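# Move the sponge-filled tote from floor to desk

## Task

Pick up the tote holding two yellow sponges from the floor and place it upright on the desk. Both sponges have to be inside the tote at the end, with neither draped over its rim. The robot must not tip over or be left leaning; either outcome is a failure. The result only counts if it stays put without the robot holding anything in place.

## Robot and tools

Robot: a Hello Robot Stretch 3 with a single arm. It has a two-wheel base (0.33 m long, 0.34 m wide), a lift that rides up a vertical mast, and a telescoping arm that sticks out to the robot's right. The gripper cannot move forward or backward on its own; you drive the base for that. An on-the-spot turn pivots about the point midway between the drive wheels, 0.05 m behind the front edge. With the arm pulled in and the wrist folded, the robot sweeps a circle of radius 0.28 m when turning. A level, unfolded wrist reaches past that circle.

Frames: the base frame has its origin on the floor between the drive wheels, x forward, y left, z up. hand_pose is reported in the base frame, at the point where the closed fingertips meet. The odometry frame is the base frame as it stood when the scene began. Heading is positive to the left, within -3.142 to 3.142.

execute_actions: argument "actions" is a list holding one action or none. An empty list only reports state and images. An action may contain "base", "joints", "contact_limits", in any combination. Their motions start together and may finish at different times. Optional "cameras" is a list of names from head_camera, nav_camera, wrist_camera, all. Omitting it, passing null, or passing ["all"] returns every camera; [] returns none. The "pictures" line gives the order of the images.
- base: exactly one key. translate_m is a straight-line offset in metres from the base's current spot, positive forward, range -1 to 1. rotate_rad is an offset turn in radians, positive counter-clockwise seen from above, range -3.2 to 3.2. The base cannot move sideways. Offsets are measured from the position in the last reported state.
- joints: absolute targets, each a single number keyed by name. lift_m 0 to 1.1 m (arm height on the mast). arm_m 0 to 0.52 m (extension). wrist_yaw_rad -1.345 to 4.42 (0 lines the gripper up with the arm; positive swings it toward the front; 3.0 folds it over the base). wrist_pitch_rad -1.57 to 0.451 (0 level, negative tips the fingertips down). wrist_roll_rad -2.911 to 2.911 (0 has the fingers side by side, level). gripper_m -0.089 to 0.179 (larger means wider; the real fingertip gap is about 0.007 m smaller when almost shut and 0.025 m smaller when fully open, and is zero below 0.007). head_pan_rad -3.953 to 1.73 (0 forward, positive left, -1.57 looks along the arm). head_tilt_rad -1.53 to 0.419 (negative looks down). Tolerances for "done": lift and arm ±0.004, wrist yaw and roll ±0.02, pitch ±0.05, gripper ±0.004, head ±0.02.
- contact_limits: only arm_m, a motor effort in percent (1 to 100) at which the arm stops with contact_stop; values above the allowed maximum are clipped. It also caps the arm's holding force until the next action. Too low a value stops it immediately.
A joint or base left out of an action may still be pushing toward an earlier target. An unknown key or out-of-range number rejects the whole call with no motion. No action exceeds 15 s. If a result reports a stop, the remaining motion calls in that reply are skipped.

wait: "seconds" from 0 to 10. Commands nothing new and returns the same report as an empty action.

zoom_image: "camera" plus "region" [x0, y0, x1, y1] in pixels of that camera's most recent full image, origin top-left, no larger than 504 by 504. Gives a more detailed crop.

finished_scene: "scene" is the number of the current scene. It is final and reports success. Replying without any tool call ends everything.

Speed: the base drives fast (0.30 m/s, 1.9 rad/s) only when stowed: lift_m under 0.30, arm_m under 0.03 and wrist_yaw_rad over 2.54. Otherwise it is limited to 0.10 m/s and 0.63 rad/s.

Result lines: base_status and joint_status report how each commanded motion ended. For the base, "done" means the wheels turned the full amount, even if they slipped. "off_target" means it stopped short and may still be pushing. After contact_stop, time_out or torque_fault the old target is dropped. The arm and lift stop on firm contact and then go slack until commanded again; a slack lift can sag under load or be pushed up by closing fingers against a surface. The base, wrist and head have no contact stop and will keep pushing. A wrist servo strained for several seconds shuts off for 10 s (torque_fault). on_its_own describes uncommanded joints; "held at" is the held target, not the actual position. motor_effort is in percent, positive toward higher joint values, with the peak in brackets; readings carry fixed bias and noise. A rest effort outside its normal range suggests contact or load. Positive wheel effort pushes forward. base_odometry counts wheel turns only. turned_by_wheels and turned_by_imu give the turn since the last result. base_tilt is in degrees, with a fixed bias up to about 4. lidar_m lists 12 distances in metres, 30-degree sectors starting straight ahead and going counter-clockwise (4th left, 7th behind, 10th right), in a plane 0.17 m above the floor, range 0.15 to 12 m, "-" for nothing. It sees table legs but not tops, misses clear objects and sometimes thin legs, and the robot's own body can hide sectors 5, 6, 9 and 10 when the lift is low. wrist_depth_mm (45 to 1000) and head_depth_mm (280 to 4000, image sideways) are 7 by 7 grids of median depths, read from the top left.

Cameras: head_camera and nav_camera move with the head pan and tilt; wrist_camera rides on the gripper. Calibration lines give K and distortion for the listed image size and T_world_to_cam in the base frame, with small per-scene errors, larger for the wrist camera.

Gripping: command gripper_m below the object's width to grasp; lower squeezes harder, but the stall guard may ease off so heavy or slippery items slip. To let go, open at least 0.02 beyond the touch value. Neither the reading nor "done" confirms a grasp.

Cautions: fold or unfold the wrist (yaw to 3.0) only with lift_m between 0.32 and 0.95, pitch -0.4 and roll near 0. After folding, lift may go down to 0.25. With yaw below -0.4, keep pitch at -0.5 or lower. Pushing with the arm on something rigid while the gripper is above about 0.45 m can tip the robot, more so with a high contact limit or a repeated push. Driving while holding, hooking or pressing something fixed can tip it, and so can snagging furniture, especially reversing. If tilted, back out in small steps, free the gripper, and if needed drop lift_m to about 0.2. Avoid drops, slams, hard impacts and strong pushes. Loose objects may get an occasional small shove. The robot holds its last command while you think.

Each tool is called after "Emit:" in YAML: its name, and indented under it one key for each argument.

## Session

Emit:
execute_actions:
  actions: []

Scene clock: 0.00 s.
base_odometry: x=+0.000 y=+0.000 heading=+0.000 (m, m, rad; odometry frame)
turned_by_wheels: +0.000 (rad since the last result)
turned_by_imu: +0.000 (rad since the last result)
base_tilt: forward=+0.0 right=+2.5 (deg)
lidar_m: 2.25 2.07 2.08 2.00 2.35 2.38 1.88 1.51 1.42 2.01 1.44 1.56
head_depth_mm: 1986 2048 2053 2080 2083 1375 2052 / 2116 2283 2285 2321 2342 2359 2082 / 2099 2558 2561 2633 2606 2676 2103 / 2088 2542 2528 2587 2614 2646 2120 / 2098 2331 2345 2370 2396 2396 2116 / 2079 2169 2186 2194 2217 2242 2104 / 1986 2027 2045 2036 2052 2078 2014
base_status: not commanded
joint_positions: lift_m=+0.520 arm_m=+0.001 wrist_yaw_rad=+2.820 wrist_pitch_rad=-0.402 wrist_roll_rad=+0.007 gripper_m=+0.037 head_pan_rad=+0.017 head_tilt_rad=+0.004
joint_status: not commanded
motor_effort: left_wheel=+0 right_wheel=+1 lift_m=+21 arm_m=+0 wrist_yaw_rad=+1 wrist_pitch_rad=+3 wrist_roll_rad=+1 gripper_m=+0 head_pan_rad=+0 head_tilt_rad=+2 (%)
hand_pose: x=+0.0503 y=+0.0685 z=+0.5363 quat_wxyz=(+0.250, +0.708, +0.028, +0.659) (m; base frame)
wrist_depth_mm: - - - - - - - / - - - - - - - / - - - - - - - / - - - - - - - / - 924 920 878 875 884 881 / 743 - 736 751 737 738 742 / 665 - 662 652 646 638 631
pictures: head_camera (sideways: a quarter turn clockwise sets it upright), nav_camera (sideways: a quarter turn counterclockwise sets it upright), wrist_camera
Images, in order (width x height): head_camera 896x504, nav_camera 672x504, wrist_camera 644x364.

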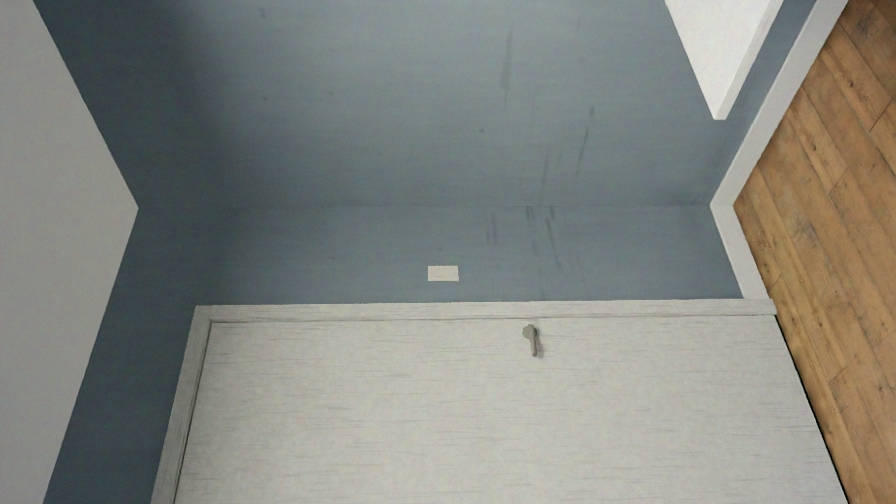

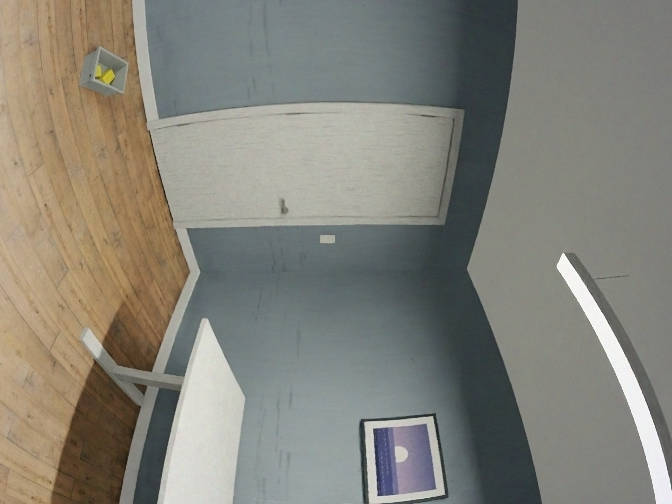

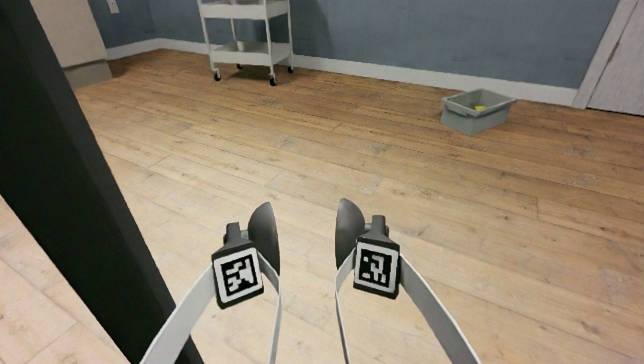

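Emit:
execute_actions:
  actions:
    - {"joints":{"head_pan_rad":0.8,"head_tilt_rad":-0.7}}
  cameras: ["head_camera","nav_camera"]

Scene clock: 1.57 s.
base_odometry: x=+0.000 y=+0.000 heading=+0.000 (m, m, rad; odometry frame)
turned_by_wheels: +0.000 (rad since the last result)
turned_by_imu: +0.000 (rad since the last result)
base_tilt: forward=+0.1 right=+2.5 (deg)
lidar_m: 2.25 2.07 2.09 2.01 2.36 2.37 1.88 1.51 1.42 2.00 1.44 1.56
head_depth_mm: 1752 1966 2201 1910 1564 1329 1157 / 1767 2001 2267 1904 1569 1336 1161 / 1797 2012 2246 1858 1586 1344 1168 / 1818 2043 2286 1926 1594 1349 1171 / 1838 2075 2330 1932 1588 1350 1175 / 1858 2119 2340 1944 1597 1357 1176 / 1857 2140 2382 1963 1611 1359 1182
base_status: not commanded
joint_positions: lift_m=+0.520 arm_m=+0.001 wrist_yaw_rad=+2.820 wrist_pitch_rad=-0.402 wrist_roll_rad=+0.007 gripper_m=+0.037 head_pan_rad=+0.793 head_tilt_rad=-0.691
joint_status: all done
motor_effort: left_wheel=+0(0) right_wheel=+1(1) lift_m=+20(20) arm_m=-1(0) wrist_yaw_rad=+0(1) wrist_pitch_rad=+3(3) wrist_roll_rad=+0(0) gripper_m=+0(1) head_pan_rad=+3(53) head_tilt_rad=-5(44) (%)
hand_pose: x=+0.0503 y=+0.0685 z=+0.5363 quat_wxyz=(+0.250, +0.708, +0.028, +0.659) (m; base frame)
wrist_depth_mm: - - - - - - - / - - - - - - - / - - - - - - - / - - - - - - - / - 918 891 888 886 877 860 / 754 - 744 739 729 735 731 / 648 - 648 653 641 636 618
pictures: head_camera (sideways: a quarter turn clockwise sets it upright), nav_camera (sideways: a quarter turn counterclockwise sets it upright)
camera_calibration (this result's frames):
head_camera: T_world_to_cam=[[-0.474912, -0.47429, -0.741288, 0.992827], [-0.727601, 0.685445, 0.0275833, -0.0300828], [0.49503, 0.552462, -0.67062, 0.827519], [0, 0, 0, 1]] pos_world=[0.0399708, 0.0343351, 1.29175]
nav_camera: T_world_to_cam=[[0.446443, 0.450601, 0.773076, -0.966493], [0.709895, -0.704308, 0.000561349, 0.0402864], [0.544736, 0.548552, -0.634313, 0.782564], [0, 0, 0, 1]] pos_world=[-0.023406, 0.0345994, 1.24354]
Images, in order (width x height): head_camera 896x504, nav_camera 672x504.

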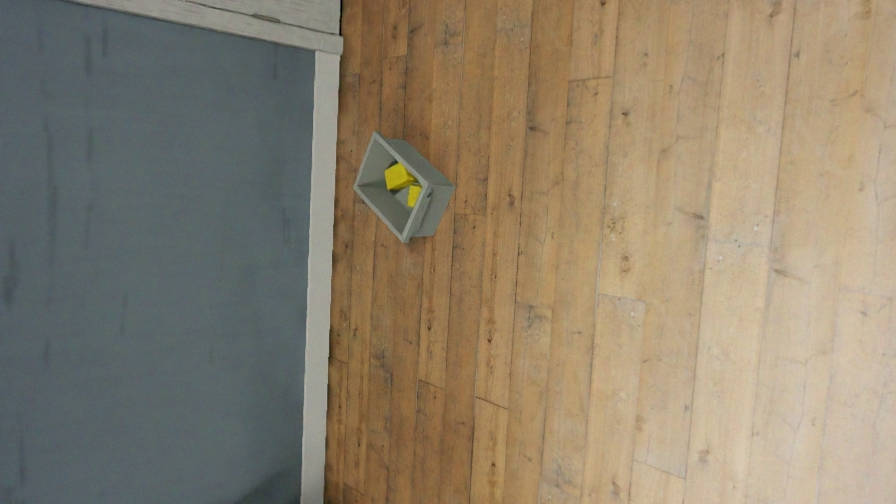

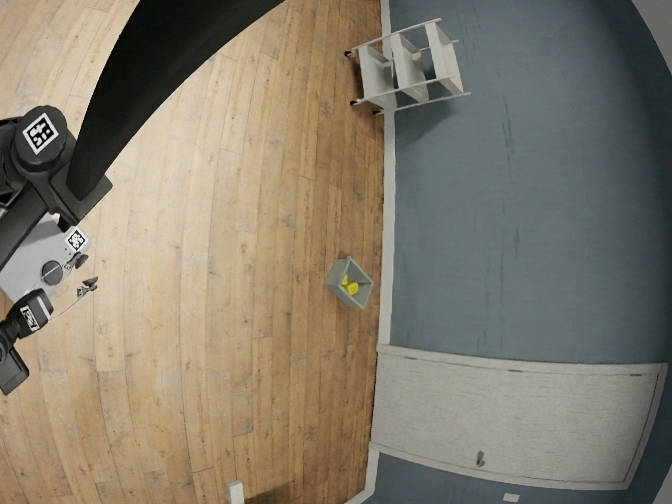

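Emit:
execute_actions:
  actions:
    - {"base":{"rotate_rad":0.33},"joints":{"lift_m":0.27}}
  cameras: []

Emit:
execute_actions:
  actions:
    - {"base":{"translate_m":1.0}}
  cameras: []

Emit:
execute_actions:
  actions:
    - {"base":{"translate_m":0.42}}
  cameras: []

Emit:
execute_actions:
  actions:
    - {"base":{"rotate_rad":3.03},"joints":{"head_pan_rad":-1.57,"head_tilt_rad":-1.1}}
  cameras: []

Emit:
execute_actions:
  actions:
    - {"joints":{"lift_m":0.5}}
  cameras: []

Emit:
execute_actions:
  actions:
    - {"joints":{"wrist_yaw_rad":0,"gripper_m":0.1}}
  cameras: []

Emit:
execute_actions:
  actions:
    - {"joints":{"wrist_pitch_rad":-1.57,"wrist_roll_rad":1.57,"arm_m":0.1}}

Scene clock: 5.17 s.
base_odometry: x=+0.000 y=+0.000 heading=+0.330 (m, m, rad; odometry frame)
turned_by_wheels: +0.330 (rad since the last result)
turned_by_imu: +0.333 (rad since the last result)
base_tilt: forward=+0.1 right=+2.4 (deg)
lidar_m: 2.08 2.07 2.01 2.37 2.36 2.10 1.51 1.42 1.89 1.44 1.82 1.56
head_depth_mm: 1760 1965 2199 1849 1573 1324 1166 / 1826 2049 2248 1907 1578 1332 1168 / 1912 2162 2377 1920 1578 1353 1169 / 1998 2264 2464 1948 1585 1349 1174 / 2092 2410 2462 1952 1588 1358 1179 / 2137 2337 2379 1939 1601 1363 1176 / 2236 2337 2391 1954 1607 1359 1183
base_status: done
joint_positions: lift_m=+0.270 arm_m=+0.001 wrist_yaw_rad=+2.820 wrist_pitch_rad=-0.402 wrist_roll_rad=+0.007 gripper_m=+0.037 head_pan_rad=+0.793 head_tilt_rad=-0.691
joint_status: all done
motor_effort: left_wheel=-5(9) right_wheel=+6(9) lift_m=+15(18) arm_m=+0(0) wrist_yaw_rad=+0(1) wrist_pitch_rad=+3(4) wrist_roll_rad=+0(0) gripper_m=+0(1) head_pan_rad=+5(5) head_tilt_rad=-5(5) (%)
hand_pose: x=+0.0502 y=+0.0684 z=+0.2866 quat_wxyz=(+0.251, +0.708, +0.028, +0.659) (m; base frame)
wrist_depth_mm: - - - - - - - / - - - - - - - / - 902 893 880 865 866 856 / - 691 690 686 686 658 670 / - 570 583 553 547 546 543 / 459 - - 468 456 462 457 / 428 - - 396 396 396 397
pictures: none
No camera images: the call's "cameras" was empty. Leave "cameras" out to get every camera's image.

Scene clock: 10.17 s.
base_odometry: x=+0.946 y=+0.324 heading=+0.330 (m, m, rad; odometry frame)
turned_by_wheels: +0.000 (rad since the last result)
turned_by_imu: +0.001 (rad since the last result)
base_tilt: forward=+0.0 right=+2.5 (deg)
lidar_m: 1.11 1.10 1.25 1.70 2.69 3.00 2.52 2.35 1.73 1.03 1.47 1.37
head_depth_mm: 929 1038 1177 1358 1522 1333 1166 / 969 1090 1251 1441 1569 1344 1166 / 1014 1146 1314 1541 1590 1311 1168 / 1062 1206 1401 1645 1588 1308 1178 / 1114 1270 1487 1771 1590 1324 1177 / 1170 1343 1601 1844 1600 1357 1174 / 1229 1440 1699 1914 1603 1368 1188
base_status: done
joint_positions: lift_m=+0.270 arm_m=+0.001 wrist_yaw_rad=+2.820 wrist_pitch_rad=-0.402 wrist_roll_rad=+0.007 gripper_m=+0.037 head_pan_rad=+0.793 head_tilt_rad=-0.692
joint_status: not commanded
motor_effort: left_wheel=-5(11) right_wheel=+5(14) lift_m=+15(15) arm_m=+0(0) wrist_yaw_rad=+0(1) wrist_pitch_rad=+4(4) wrist_roll_rad=+0(0) gripper_m=+0(0) head_pan_rad=+4(5) head_tilt_rad=-5(5) (%)
hand_pose: x=+0.0502 y=+0.0684 z=+0.2865 quat_wxyz=(+0.251, +0.708, +0.028, +0.659) (m; base frame)
wrist_depth_mm: - - - - - 935 770 / - - - - - - 817 / - 905 874 851 713 813 805 / - 697 674 688 690 685 659 / - 574 575 552 552 542 538 / 467 - - 463 468 457 459 / 420 - - 403 399 401 394
pictures: none
No camera images: the call's "cameras" was empty. Leave "cameras" out to get every camera's image.

Scene clock: 13.30 s.
base_odometry: x=+1.344 y=+0.459 heading=+0.329 (m, m, rad; odometry frame)
turned_by_wheels: +0.000 (rad since the last result)
turned_by_imu: +0.000 (rad since the last result)
base_tilt: forward=+0.1 right=+2.4 (deg)
lidar_m: 0.72 0.70 0.81 1.28 2.10 3.15 2.75 3.02 1.63 1.04 1.33 0.88
head_depth_mm: 589 657 738 837 980 1201 1160 / 613 689 786 910 1079 1287 1165 / 641 724 832 979 1176 1321 1168 / 670 761 880 1043 1288 1354 1169 / 705 805 939 1129 1405 1353 1150 / 740 855 1004 1220 1501 1352 1155 / 779 907 1076 1344 1553 1356 1135
base_status: done
joint_positions: lift_m=+0.270 arm_m=+0.001 wrist_yaw_rad=+2.820 wrist_pitch_rad=-0.403 wrist_roll_rad=+0.007 gripper_m=+0.037 head_pan_rad=+0.793 head_tilt_rad=-0.692
joint_status: not commanded
motor_effort: left_wheel=-5(11) right_wheel=+6(11) lift_m=+15(15) arm_m=+0(0) wrist_yaw_rad=+1(1) wrist_pitch_rad=+4(4) wrist_roll_rad=+0(0) gripper_m=+0(0) head_pan_rad=+5(3) head_tilt_rad=-5(5) (%)
hand_pose: x=+0.0502 y=+0.0683 z=+0.2864 quat_wxyz=(+0.251, +0.708, +0.028, +0.659) (m; base frame)
wrist_depth_mm: - - - 946 757 612 511 / - - - - 799 644 521 / - 910 707 833 818 678 542 / - 661 582 629 673 666 572 / - 567 568 556 549 548 546 / 466 - - 464 461 459 459 / 419 - - 394 400 401 390
pictures: none
No camera images: the call's "cameras" was empty. Leave "cameras" out to get every camera's image.

Scene clock: 16.30 s.
base_odometry: x=+1.344 y=+0.459 heading=-2.924 (m, m, rad; odometry frame)
turned_by_wheels: +3.030 (rad since the last result)
turned_by_imu: +3.062 (rad since the last result)
base_tilt: forward=+0.1 right=+2.5 (deg)
lidar_m: 2.93 2.74 1.77 1.03 1.34 0.95 0.73 0.70 0.78 1.12 1.73 3.02
head_depth_mm: 1043 1175 1352 1393 1280 1184 - / 1209 1410 1523 1405 1279 - - / 1459 1660 1546 1345 1294 - - / 1797 1727 1550 1372 1306 1197 1113 / 1919 1734 1560 1408 1299 1203 1112 / 1859 1736 1578 1426 1304 1209 1119 / 1908 1746 1570 1436 1307 1206 1120
base_status: done
joint_positions: lift_m=+0.270 arm_m=+0.001 wrist_yaw_rad=+2.820 wrist_pitch_rad=-0.403 wrist_roll_rad=+0.007 gripper_m=+0.037 head_pan_rad=-1.563 head_tilt_rad=-1.087
joint_status: all done
motor_effort: left_wheel=-5(13) right_wheel=+5(14) lift_m=+15(15) arm_m=-1(1) wrist_yaw_rad=+0(1) wrist_pitch_rad=+4(4) wrist_roll_rad=+0(0) gripper_m=+1(0) head_pan_rad=-4(51) head_tilt_rad=-8(38) (%)
hand_pose: x=+0.0502 y=+0.0683 z=+0.2864 quat_wxyz=(+0.251, +0.708, +0.028, +0.659) (m; base frame)
wrist_depth_mm: - - - - - - - / - - - - - - - / - 919 891 879 879 855 868 / - 684 676 671 679 677 647 / - 570 566 550 555 550 546 / 463 - - 468 457 457 458 / 424 - - 399 402 394 395
pictures: none
No camera images: the call's "cameras" was empty. Leave "cameras" out to get every camera's image.

Scene clock: 19.23 s.
base_odometry: x=+1.344 y=+0.459 heading=-2.924 (m, m, rad; odometry frame)
turned_by_wheels: +0.000 (rad since the last result)
turned_by_imu: -0.001 (rad since the last result)
base_tilt: forward=+0.1 right=+2.5 (deg)
lidar_m: 2.94 2.76 1.76 1.04 1.34 0.95 0.73 0.70 0.78 1.13 1.73 3.03
head_depth_mm: 1041 1182 1363 1406 1287 1183 - / 1206 1412 1514 1408 1309 - - / 1467 1664 1540 1342 1307 - - / 1799 1741 1559 1376 1326 1219 1116 / 1930 1735 1563 1403 1302 1203 1110 / 1867 1737 1564 1425 1311 1201 1119 / 1901 1755 1575 1433 1310 1211 1124
base_status: not commanded
joint_positions: lift_m=+0.500 arm_m=+0.001 wrist_yaw_rad=+2.820 wrist_pitch_rad=-0.403 wrist_roll_rad=+0.007 gripper_m=+0.037 head_pan_rad=-1.563 head_tilt_rad=-1.087
joint_status: all done
motor_effort: left_wheel=-5(5) right_wheel=+5(5) lift_m=+26(27) arm_m=-1(1) wrist_yaw_rad=+1(0) wrist_pitch_rad=+4(4) wrist_roll_rad=+0(0) gripper_m=+0(0) head_pan_rad=-4(4) head_tilt_rad=-8(8) (%)
hand_pose: x=+0.0502 y=+0.0683 z=+0.5158 quat_wxyz=(+0.251, +0.708, +0.028, +0.659) (m; base frame)
wrist_depth_mm: - - - - - - - / - - - - - - - / - - - - - - - / - - - - - - - / - 881 897 863 864 839 837 / 731 - 716 722 721 725 712 / 632 - 622 610 625 605 611
pictures: none
No camera images: the call's "cameras" was empty. Leave "cameras" out to get every camera's image.

Scene clock: 21.67 s.
base_odometry: x=+1.344 y=+0.459 heading=-2.924 (m, m, rad; odometry frame)
turned_by_wheels: +0.000 (rad since the last result)
turned_by_imu: -0.001 (rad since the last result)
base_tilt: forward=+0.1 right=+2.4 (deg)
lidar_m: 2.93 2.77 1.77 1.04 1.34 0.95 0.73 0.70 0.78 1.13 1.73 3.01
head_depth_mm: 1039 1177 1351 1388 1285 1183 - / 1208 1408 1519 1403 1308 - - / 1464 1667 1541 1320 1314 - - / 1817 1727 1548 1373 1301 1204 1113 / 1914 1744 1559 1410 1303 1198 1116 / 1865 1732 1572 1426 1307 1200 1124 / 1908 1753 1578 1428 1310 1211 1118
base_status: not commanded
joint_positions: lift_m=+0.500 arm_m=+0.001 wrist_yaw_rad=+0.002 wrist_pitch_rad=-0.403 wrist_roll_rad=+0.007 gripper_m=+0.100 head_pan_rad=-1.563 head_tilt_rad=-1.087
joint_status: all done
motor_effort: left_wheel=-5(5) right_wheel=+6(5) lift_m=+26(25) arm_m=-1(1) wrist_yaw_rad=-2(2) wrist_pitch_rad=+5(4) wrist_roll_rad=+0(1) gripper_m=+0(81) head_pan_rad=-4(4) head_tilt_rad=-8(8) (%)
hand_pose: x=-0.0210 y=-0.3727 z=+0.5158 quat_wxyz=(+0.691, +0.142, -0.695, -0.141) (m; base frame)
wrist_depth_mm: - - - - 741 561 449 / - - - - 779 583 466 / - - - - 832 606 483 / - - - - 896 650 503 / 876 880 872 871 814 667 524 / 729 752 657 631 678 673 544 / 639 637 599 587 607 631 555
pictures: none
No camera images: the call's "cameras" was empty. Leave "cameras" out to get every camera's image.

Scene clock: 23.63 s.
base_odometry: x=+1.344 y=+0.459 heading=-2.924 (m, m, rad; odometry frame)
turned_by_wheels: +0.000 (rad since the last result)
turned_by_imu: +0.000 (rad since the last result)
base_tilt: forward=+0.1 right=+2.5 (deg)
lidar_m: 2.94 2.75 1.77 1.04 1.34 0.95 0.73 0.70 0.78 1.13 1.73 3.01
head_depth_mm: 1037 1179 1361 1390 1281 1188 - / 1214 1404 1510 1414 - - - / 1459 1658 1542 1355 1259 - - / 1788 1728 1549 1371 1284 1210 1113 / 1909 1733 1549 1401 1307 1202 1118 / 1865 1746 1569 1428 1305 1202 1113 / 1876 1756 1576 1432 1314 1206 1126
base_status: not commanded
joint_positions: lift_m=+0.500 arm_m=+0.100 wrist_yaw_rad=+0.002 wrist_pitch_rad=-1.557 wrist_roll_rad=+1.566 gripper_m=+0.100 head_pan_rad=-1.563 head_tilt_rad=-1.087
joint_status: all done
joint sent to its limit — the command would take wrist_pitch_rad past its lower limit, so that joint was sent only as far as its limit.
motor_effort: left_wheel=-5(5) right_wheel=+6(5) lift_m=+25(26) arm_m=+3(5) wrist_yaw_rad=+0(1) wrist_pitch_rad=-3(3) wrist_roll_rad=+2(1) gripper_m=+0(0) head_pan_rad=-4(5) head_tilt_rad=-8(8) (%)
hand_pose: x=-0.0216 y=-0.2238 z=+0.3819 quat_wxyz=(+0.003, +0.002, -0.712, -0.703) (m; base frame)
wrist_depth_mm: 466 473 477 489 - - - / 454 477 498 496 - - - / 466 473 513 522 - - - / 479 486 530 532 - - 560 / 486 488 547 554 562 570 576 / 557 467 565 586 580 589 608 / 570 576 598 610 605 608 632
pictures: head_camera (sideways: a quarter turn clockwise sets it upright), nav_camera (sideways: a quarter turn counterclockwise sets it upright), wrist_camera
camera_calibration (this result's frames):
head_camera: T_world_to_cam=[[-0.00157889, 0.905178, -0.42503, 0.577903], [0.99926, 0.0177586, 0.0341081, -0.0490952], [0.0384219, -0.424662, -0.904536, 1.13443], [0, 0, 0, 1]] pos_world=[0.00638452, -0.0404853, 1.27343]
nav_camera: T_world_to_cam=[[0.00506324, -0.883409, 0.468575, -0.567049], [-0.999987, -0.00475816, 0.00183486, 0.0490593], [0.000608619, -0.468578, -0.883422, 1.1098], [0, 0, 0, 1]] pos_world=[0.0512543, 0.0193247, 1.24604]
wrist_camera: T_world_to_cam=[[0.0272639, 0.998002, 0.0569961, 0.192991], [0.980195, -0.0378786, 0.19438, -0.0312729], [0.196151, 0.0505676, -0.979269, 0.550228], [0, 0, 0, 1]] pos_world=[-0.0825358, -0.221614, 0.5339]
Images, in order (width x height): head_camera 896x504, nav_camera 672x504, wrist_camera 644x364.

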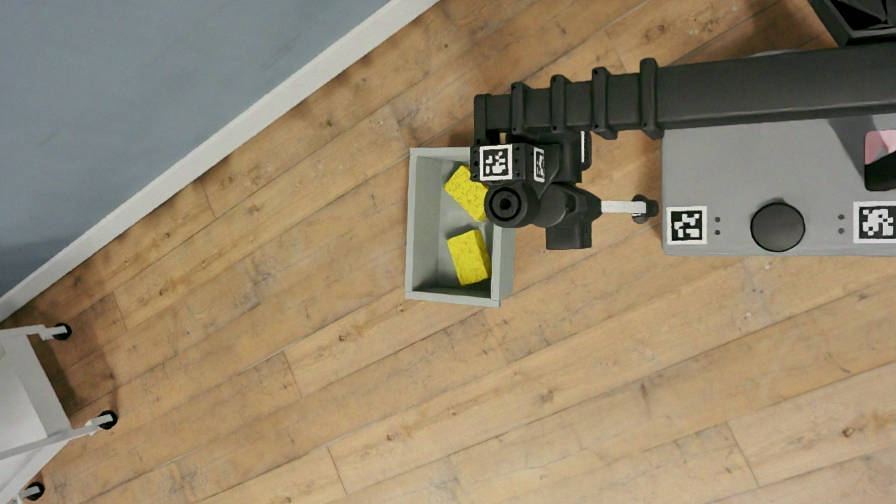

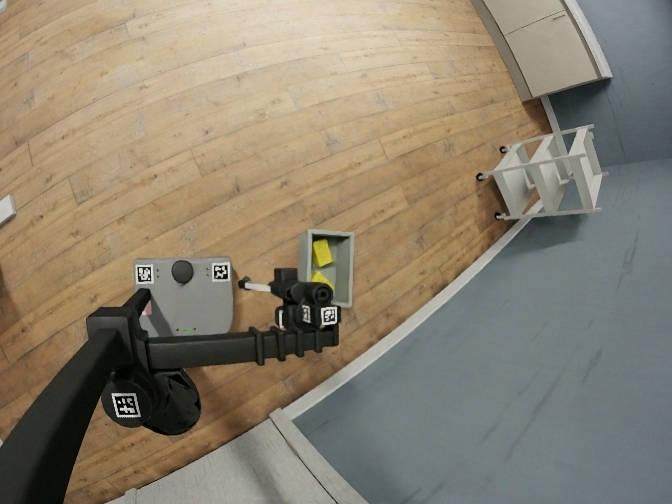

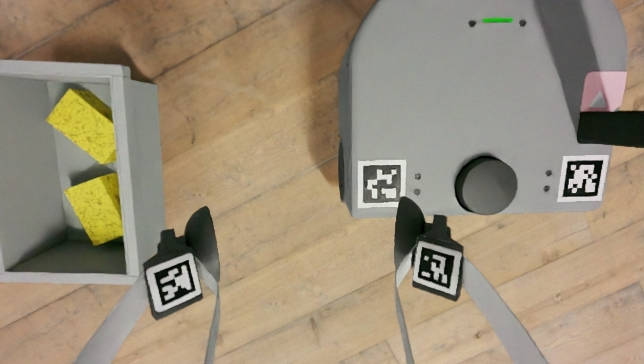

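Emit:
execute_actions:
  actions:
    - {"base":{"translate_m":0.02},"joints":{"arm_m":0.335,"lift_m":0.33}}

Scene clock: 28.00 s.
base_odometry: x=+1.324 y=+0.455 heading=-2.924 (m, m, rad; odometry frame)
turned_by_wheels: +0.000 (rad since the last result)
turned_by_imu: -0.001 (rad since the last result)
base_tilt: forward=+0.1 right=+2.5 (deg)
lidar_m: 2.92 2.75 1.78 1.03 1.35 0.97 0.75 0.72 0.80 1.16 1.72 3.01
head_depth_mm: 1064 1205 1376 1393 1279 1187 - / 1240 1444 1522 1403 1286 - - / 1490 1659 1558 1324 1298 - - / 1838 1734 1561 1338 1298 1205 1118 / 1905 1736 1564 1411 1295 1203 1116 / 1853 1736 1570 1424 1310 1205 1119 / 1907 1752 1577 1425 1314 1210 1119
base_status: done
joint_positions: lift_m=+0.330 arm_m=+0.335 wrist_yaw_rad=+0.000 wrist_pitch_rad=-1.559 wrist_roll_rad=+1.567 gripper_m=+0.100 head_pan_rad=-1.563 head_tilt_rad=-1.087
joint_status: all done
motor_effort: left_wheel=-5(8) right_wheel=+6(10) lift_m=+15(24) arm_m=+2(5) wrist_yaw_rad=+0(1) wrist_pitch_rad=-3(3) wrist_roll_rad=+1(2) gripper_m=+0(0) head_pan_rad=-4(5) head_tilt_rad=-7(8) (%)
hand_pose: x=-0.0215 y=-0.4585 z=+0.2125 quat_wxyz=(+0.002, +0.001, -0.711, -0.703) (m; base frame)
wrist_depth_mm: 220 266 255 334 338 340 342 / 238 296 335 340 348 354 - / 248 311 306 354 362 365 - / 258 340 356 366 372 377 - / 363 320 343 380 383 393 401 / 377 297 336 393 403 406 411 / 387 282 288 410 415 421 433
pictures: head_camera (sideways: a quarter turn clockwise sets it upright), nav_camera (sideways: a quarter turn counterclockwise sets it upright), wrist_camera
camera_calibration (this result's frames):
head_camera: T_world_to_cam=[[-0.00142362, 0.905178, -0.42503, 0.577902], [0.999263, 0.0175872, 0.0341081, -0.0490952], [0.038349, -0.424669, -0.904536, 1.13443], [0, 0, 0, 1]] pos_world=[0.00637757, -0.0404854, 1.27343]
nav_camera: T_world_to_cam=[[0.0049117, -0.88341, 0.468575, -0.567048], [-0.999988, -0.00458662, 0.00183486, 0.0490593], [0.000528238, -0.468578, -0.883422, 1.1098], [0, 0, 0, 1]] pos_world=[0.0512577, 0.019317, 1.24604]
wrist_camera: T_world_to_cam=[[0.0298244, 0.997848, 0.0583859, 0.436507], [0.980091, -0.0406649, 0.194341, -0.00853467], [0.196297, 0.0514274, -0.979195, 0.396616], [0, 0, 0, 1]] pos_world=[-0.0825085, -0.456312, 0.364538]
Images, in order (width x height): head_camera 896x504, nav_camera 672x504, wrist_camera 644x364.

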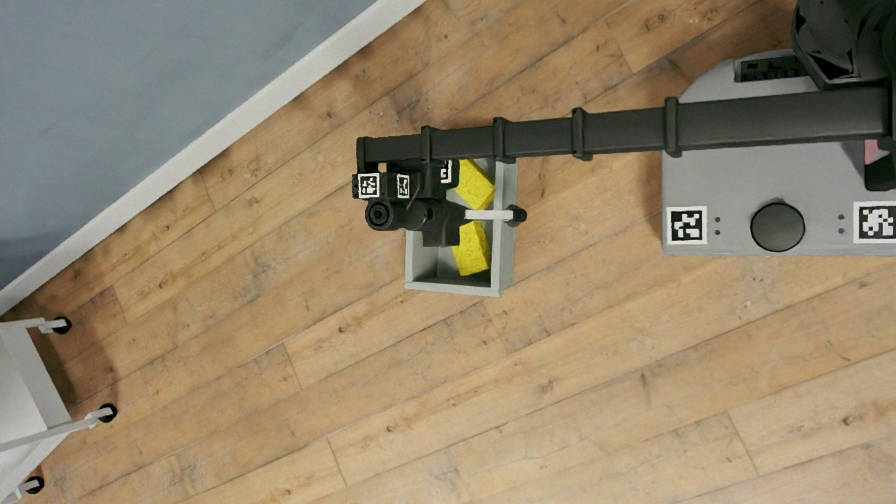

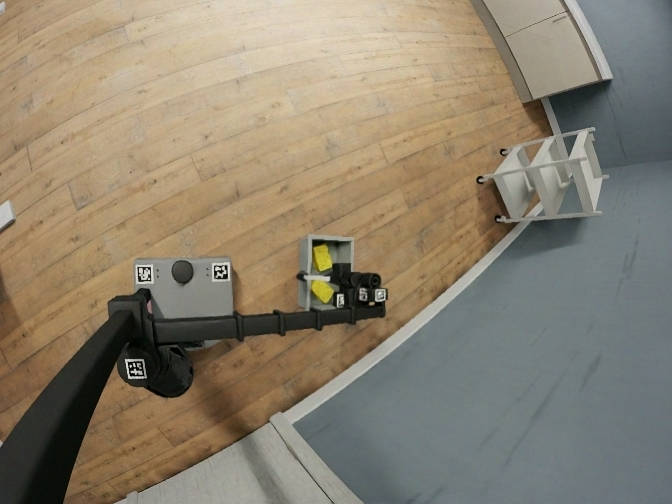

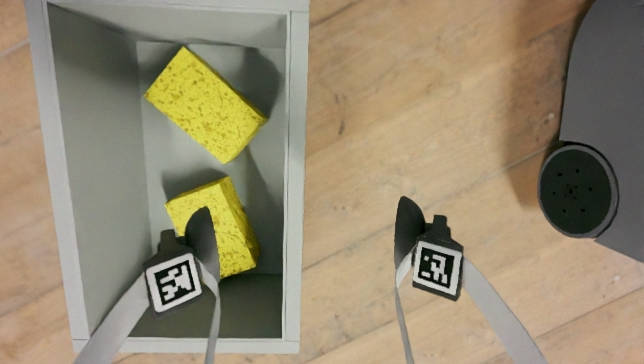

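Emit:
execute_actions:
  actions:
    - {"joints":{"arm_m":0.345,"lift_m":0.205}}
  cameras: ["wrist_camera"]

Emit:
execute_actions:
  actions:
    - {"joints":{"gripper_m":-0.05}}
  cameras: ["wrist_camera"]

Emit:
execute_actions:
  actions:
    - {"joints":{"lift_m":0.3}}

Scene clock: 30.13 s.
base_odometry: x=+1.324 y=+0.455 heading=-2.924 (m, m, rad; odometry frame)
turned_by_wheels: +0.000 (rad since the last result)
turned_by_imu: +0.000 (rad since the last result)
base_tilt: forward=+0.2 right=+2.5 (deg)
lidar_m: 2.92 2.74 1.78 1.04 1.35 0.97 0.75 0.72 0.80 1.15 1.74 3.02
head_depth_mm: 1061 1206 1388 1393 1291 1187 - / 1246 1438 1525 1404 1275 - - / 1495 1668 1547 1393 1289 - - / 1844 1717 1550 1355 1293 1210 1111 / 1918 1727 1570 1418 1300 1186 1117 / 1858 1740 1560 1428 1309 1205 1120 / 1917 1749 1576 1439 1320 1208 1122
base_status: not commanded
joint_positions: lift_m=+0.205 arm_m=+0.345 wrist_yaw_rad=+0.000 wrist_pitch_rad=-1.559 wrist_roll_rad=+1.567 gripper_m=+0.100 head_pan_rad=-1.563 head_tilt_rad=-1.087
joint_status: all done
motor_effort: left_wheel=-5(5) right_wheel=+6(6) lift_m=+15(15) arm_m=+3(4) wrist_yaw_rad=+0(0) wrist_pitch_rad=-3(3) wrist_roll_rad=+1(1) gripper_m=+0(0) head_pan_rad=-5(5) head_tilt_rad=-8(8) (%)
hand_pose: x=-0.0215 y=-0.4684 z=+0.0875 quat_wxyz=(+0.002, +0.001, -0.711, -0.703) (m; base frame)
wrist_depth_mm: 208 173 216 216 221 224 228 / 178 178 219 223 231 234 238 / 216 184 187 230 237 243 245 / 218 234 237 239 244 250 254 / 218 238 246 250 253 260 262 / 221 202 253 259 266 270 274 / 222 216 229 268 277 279 283
pictures: wrist_camera
camera_calibration (this result's frames):
wrist_camera: T_world_to_cam=[[0.0298247, 0.997833, 0.0586551, 0.453689], [0.980091, -0.0407176, 0.19433, 0.015328], [0.196297, 0.0516915, -0.979181, 0.274862], [0, 0, 0, 1]] pos_world=[-0.0825085, -0.466289, 0.23955]
Images, in order (width x height): wrist_camera 644x364.

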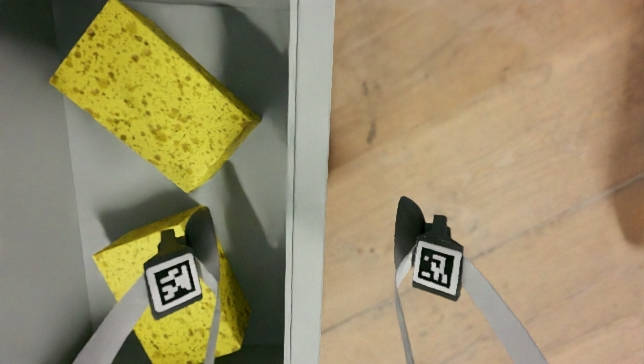

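Scene clock: 32.13 s.
base_odometry: x=+1.324 y=+0.455 heading=-2.924 (m, m, rad; odometry frame)
turned_by_wheels: +0.000 (rad since the last result)
turned_by_imu: +0.000 (rad since the last result)
base_tilt: forward=+0.1 right=+2.4 (deg)
lidar_m: 2.91 2.74 1.78 1.03 1.35 0.97 0.75 0.72 0.80 1.15 1.73 3.02
head_depth_mm: 1062 1209 1387 1396 1281 1182 - / 1242 1437 1525 1404 1295 - - / 1484 1662 1542 1392 1287 - - / 1846 1722 1554 1372 1295 1215 1113 / 1896 1746 1559 1409 1303 1199 1116 / 1858 1753 1566 1430 1303 1200 1119 / 1903 1756 1568 1425 1307 1212 1119
base_status: not commanded
joint_positions: lift_m=+0.205 arm_m=+0.345 wrist_yaw_rad=-0.001 wrist_pitch_rad=-1.558 wrist_roll_rad=+1.574 gripper_m=-0.049 head_pan_rad=-1.563 head_tilt_rad=-1.087
joint_status: all done
motor_effort: left_wheel=-5(5) right_wheel=+6(6) lift_m=+16(16) arm_m=+3(3) wrist_yaw_rad=+1(2) wrist_pitch_rad=-3(4) wrist_roll_rad=-1(1) gripper_m=-23(98) head_pan_rad=-4(3) head_tilt_rad=-8(8) (%)
hand_pose: x=-0.0215 y=-0.4687 z=+0.0874 quat_wxyz=(-0.001, -0.002, -0.711, -0.703) (m; base frame)
wrist_depth_mm: 208 173 213 213 222 227 228 / 194 177 218 223 230 233 237 / 214 182 185 229 238 241 246 / 215 232 235 236 246 249 254 / 217 238 239 123 256 259 263 / 217 204 203 191 265 270 275 / 215 251 220 267 274 279 285
pictures: wrist_camera
camera_calibration (this result's frames):
wrist_camera: T_world_to_cam=[[0.0372495, 0.997644, 0.0576166, 0.454156], [0.979747, -0.0478111, 0.194448, 0.0119647], [0.196744, 0.0492067, -0.979219, 0.273629], [0, 0, 0, 1]] pos_world=[-0.0824744, -0.465978, 0.23945]
Images, in order (width x height): wrist_camera 644x364.

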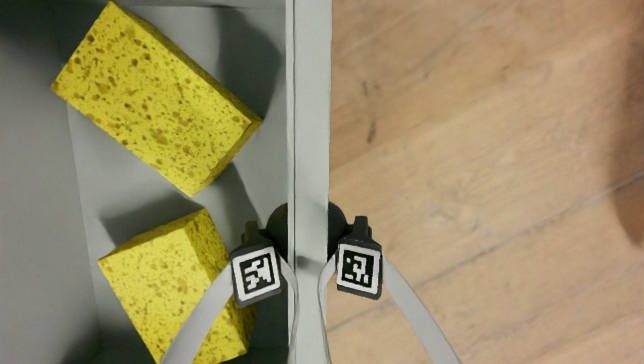

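Scene clock: 33.83 s.
base_odometry: x=+1.324 y=+0.455 heading=-2.924 (m, m, rad; odometry frame)
turned_by_wheels: +0.000 (rad since the last result)
turned_by_imu: +0.000 (rad since the last result)
base_tilt: forward=+0.0 right=+2.5 (deg)
lidar_m: 2.91 2.74 1.78 1.03 1.35 0.97 0.75 0.72 0.47 0.46 1.73 3.00
head_depth_mm: 1065 1208 1383 1389 1283 1187 - / 1247 1438 1531 1393 1289 - - / 1485 1681 1560 1199 1278 - - / 1846 1725 1547 1307 1285 1211 1113 / 1903 1734 1558 1415 1305 1206 1114 / 1849 1742 1570 1423 1311 1207 1114 / 1893 1752 1568 1427 1308 1212 1123
base_status: not commanded
joint_positions: lift_m=+0.300 arm_m=+0.345 wrist_yaw_rad=-0.001 wrist_pitch_rad=-1.569 wrist_roll_rad=+1.573 gripper_m=-0.041 head_pan_rad=-1.563 head_tilt_rad=-1.087
joint_status: all done
on_its_own: gripper_m is held at -0.041, not at your -0.050, by its stall guard, which is still easing
motor_effort: left_wheel=-5(5) right_wheel=+6(6) lift_m=+28(29) arm_m=+2(2) wrist_yaw_rad=+0(2) wrist_pitch_rad=+0(3) wrist_roll_rad=-1(1) gripper_m=-8(23) head_pan_rad=-5(4) head_tilt_rad=-8(8) (%)
hand_pose: x=-0.0215 y=-0.4660 z=+0.1819 quat_wxyz=(-0.001, -0.001, -0.708, -0.707) (m; base frame)
wrist_depth_mm: 196 227 217 162 312 315 319 / 202 237 211 130 322 326 331 / 202 240 218 133 332 338 341 / 199 252 279 135 341 350 - / 208 253 249 129 352 367 374 / 217 256 251 136 372 379 381 / 352 250 255 145 383 389 397
pictures: head_camera (sideways: a quarter turn clockwise sets it upright), nav_camera (sideways: a quarter turn counterclockwise sets it upright), wrist_camera
camera_calibration (this result's frames):
head_camera: T_world_to_cam=[[-0.00142329, 0.905178, -0.42503, 0.577902], [0.999263, 0.0175869, 0.0341081, -0.0490952], [0.0383489, -0.424669, -0.904536, 1.13443], [0, 0, 0, 1]] pos_world=[0.00637756, -0.0404854, 1.27343]
nav_camera: T_world_to_cam=[[0.00491138, -0.88341, 0.468575, -0.567049], [-0.999988, -0.00458626, 0.00183486, 0.0490593], [0.000528072, -0.468578, -0.883422, 1.1098], [0, 0, 0, 1]] pos_world=[0.0512577, 0.0193169, 1.24604]
wrist_camera: T_world_to_cam=[[0.037072, 0.996971, 0.0683758, 0.443674], [0.979754, -0.0497321, 0.193928, -0.00708861], [0.196741, 0.0598022, -0.97863, 0.370899], [0, 0, 0, 1]] pos_world=[-0.082474, -0.464863, 0.334011]
Images, in order (width x height): head_camera 896x504, nav_camera 672x504, wrist_camera 644x364.

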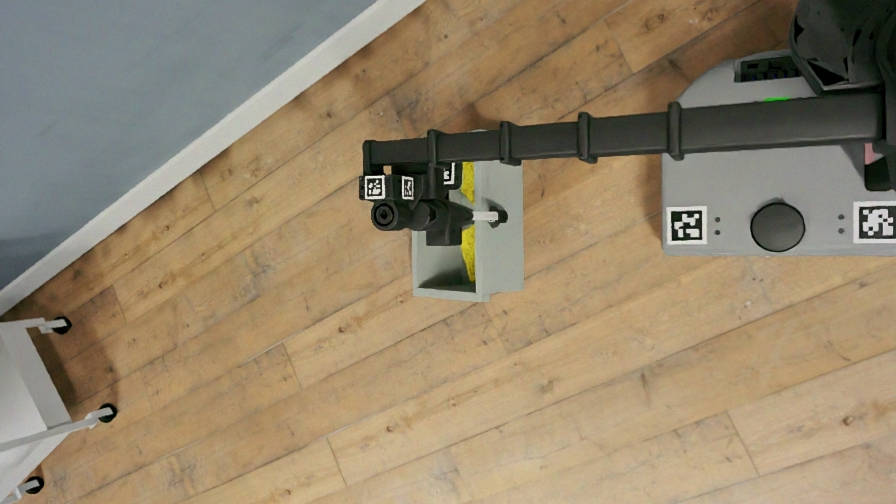

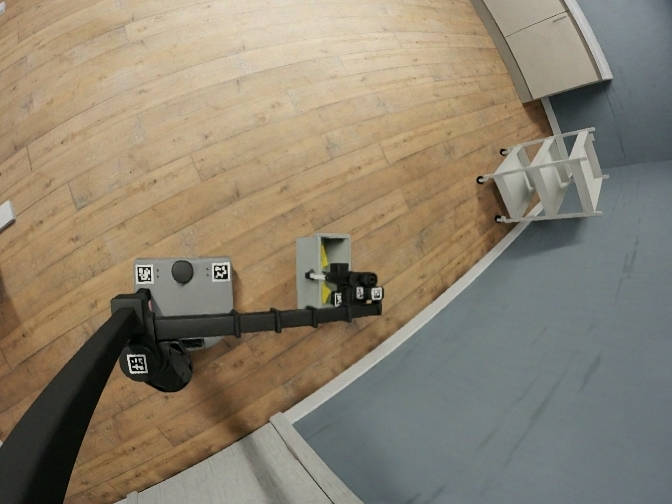

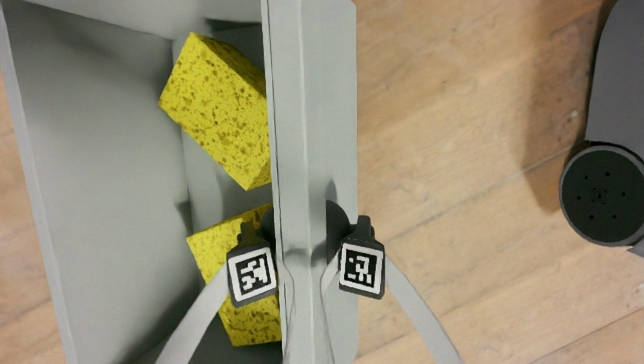

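Emit:
execute_actions:
  actions:
    - {"joints":{"wrist_pitch_rad":-1.25,"lift_m":1.05,"arm_m":0.12,"head_pan_rad":0.9,"head_tilt_rad":-0.6}}

Scene clock: 41.63 s.
base_odometry: x=+1.324 y=+0.455 heading=-2.924 (m, m, rad; odometry frame)
turned_by_wheels: +0.000 (rad since the last result)
turned_by_imu: -0.002 (rad since the last result)
base_tilt: forward=+0.0 right=+2.4 (deg)
lidar_m: 2.92 2.73 1.78 1.04 1.35 0.97 0.75 0.72 0.80 1.15 1.73 3.01
head_depth_mm: 2538 2818 2816 2117 1684 1406 1201 / 2677 2888 2846 2108 1699 1416 1210 / 2787 2883 2870 2133 1702 1425 1205 / 2694 1914 1489 2136 1714 1415 1208 / 2241 1926 1271 2094 1714 1428 1216 / 1905 1928 1281 1074 1712 1422 1213 / 1669 1740 1295 957 1680 1391 1221
base_status: not commanded
joint_positions: lift_m=+1.050 arm_m=+0.120 wrist_yaw_rad=+0.000 wrist_pitch_rad=-1.275 wrist_roll_rad=+1.573 gripper_m=-0.035 head_pan_rad=+0.893 head_tilt_rad=-0.606
joint_status: all done
on_its_own: gripper_m is held at -0.036, not at your -0.050, by its stall guard, which is not easing now
motor_effort: left_wheel=-5(5) right_wheel=+6(6) lift_m=+28(30) arm_m=-4(4) wrist_yaw_rad=+1(0) wrist_pitch_rad=+7(8) wrist_roll_rad=-1(1) gripper_m=-21(22) head_pan_rad=+4(49) head_tilt_rad=+3(35) (%)
hand_pose: x=-0.0216 y=-0.3164 z=+0.9360 quat_wxyz=(-0.001, -0.001, -0.803, -0.596) (m; base frame)
wrist_depth_mm: 197 223 219 126 923 841 832 / 204 243 219 129 967 - 834 / 214 244 227 132 - - 875 / - 250 293 134 - 967 885 / - 249 295 132 - - 907 / - 256 303 141 - - 941 / - 253 261 195 - - -
pictures: head_camera (sideways: a quarter turn clockwise sets it upright), nav_camera (sideways: a quarter turn counterclockwise sets it upright), wrist_camera
camera_calibration (this result's frames):
head_camera: T_world_to_cam=[[-0.384333, -0.46869, -0.795373, 1.06277], [-0.793863, 0.607558, 0.0255868, -0.0270823], [0.471243, 0.641251, -0.60558, 0.743059], [0, 0, 0, 1]] pos_world=[0.0367968, 0.0380771, 1.29597]
nav_camera: T_world_to_cam=[[0.35677, 0.440285, 0.823932, -1.03224], [0.776696, -0.629876, 0.000270714, 0.0402572], [0.519094, 0.639848, -0.566689, 0.694748], [0, 0, 0, 1]] pos_world=[-0.0236337, 0.0353051, 1.24419]
wrist_camera: T_world_to_cam=[[0.0362727, 0.974239, -0.222581, 0.508175], [0.979805, 0.00915518, 0.199745, -0.132665], [0.196637, -0.225332, -0.954232, 0.986841], [0, 0, 0, 1]] pos_world=[-0.0824971, -0.271503, 1.08129]
Images, in order (width x height): head_camera 896x504, nav_camera 672x504, wrist_camera 644x364.

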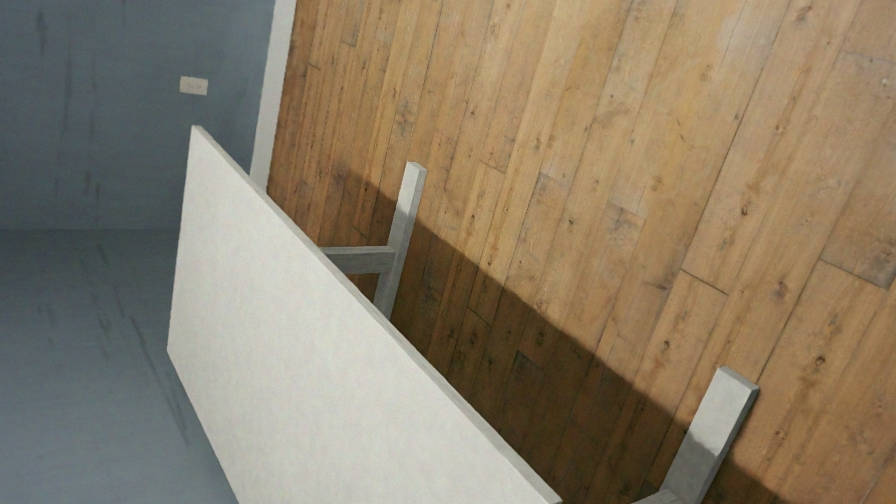

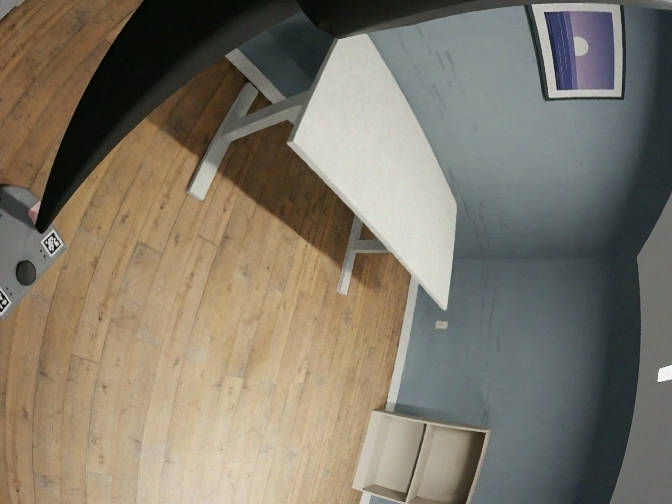

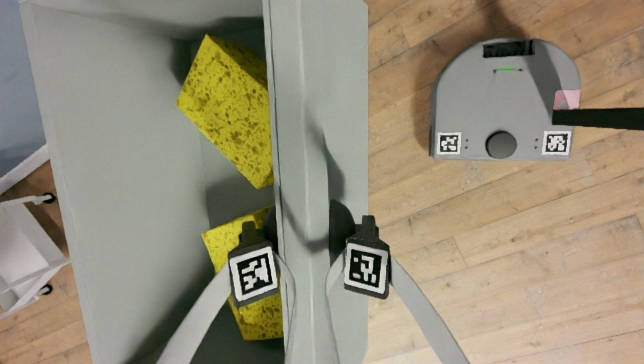

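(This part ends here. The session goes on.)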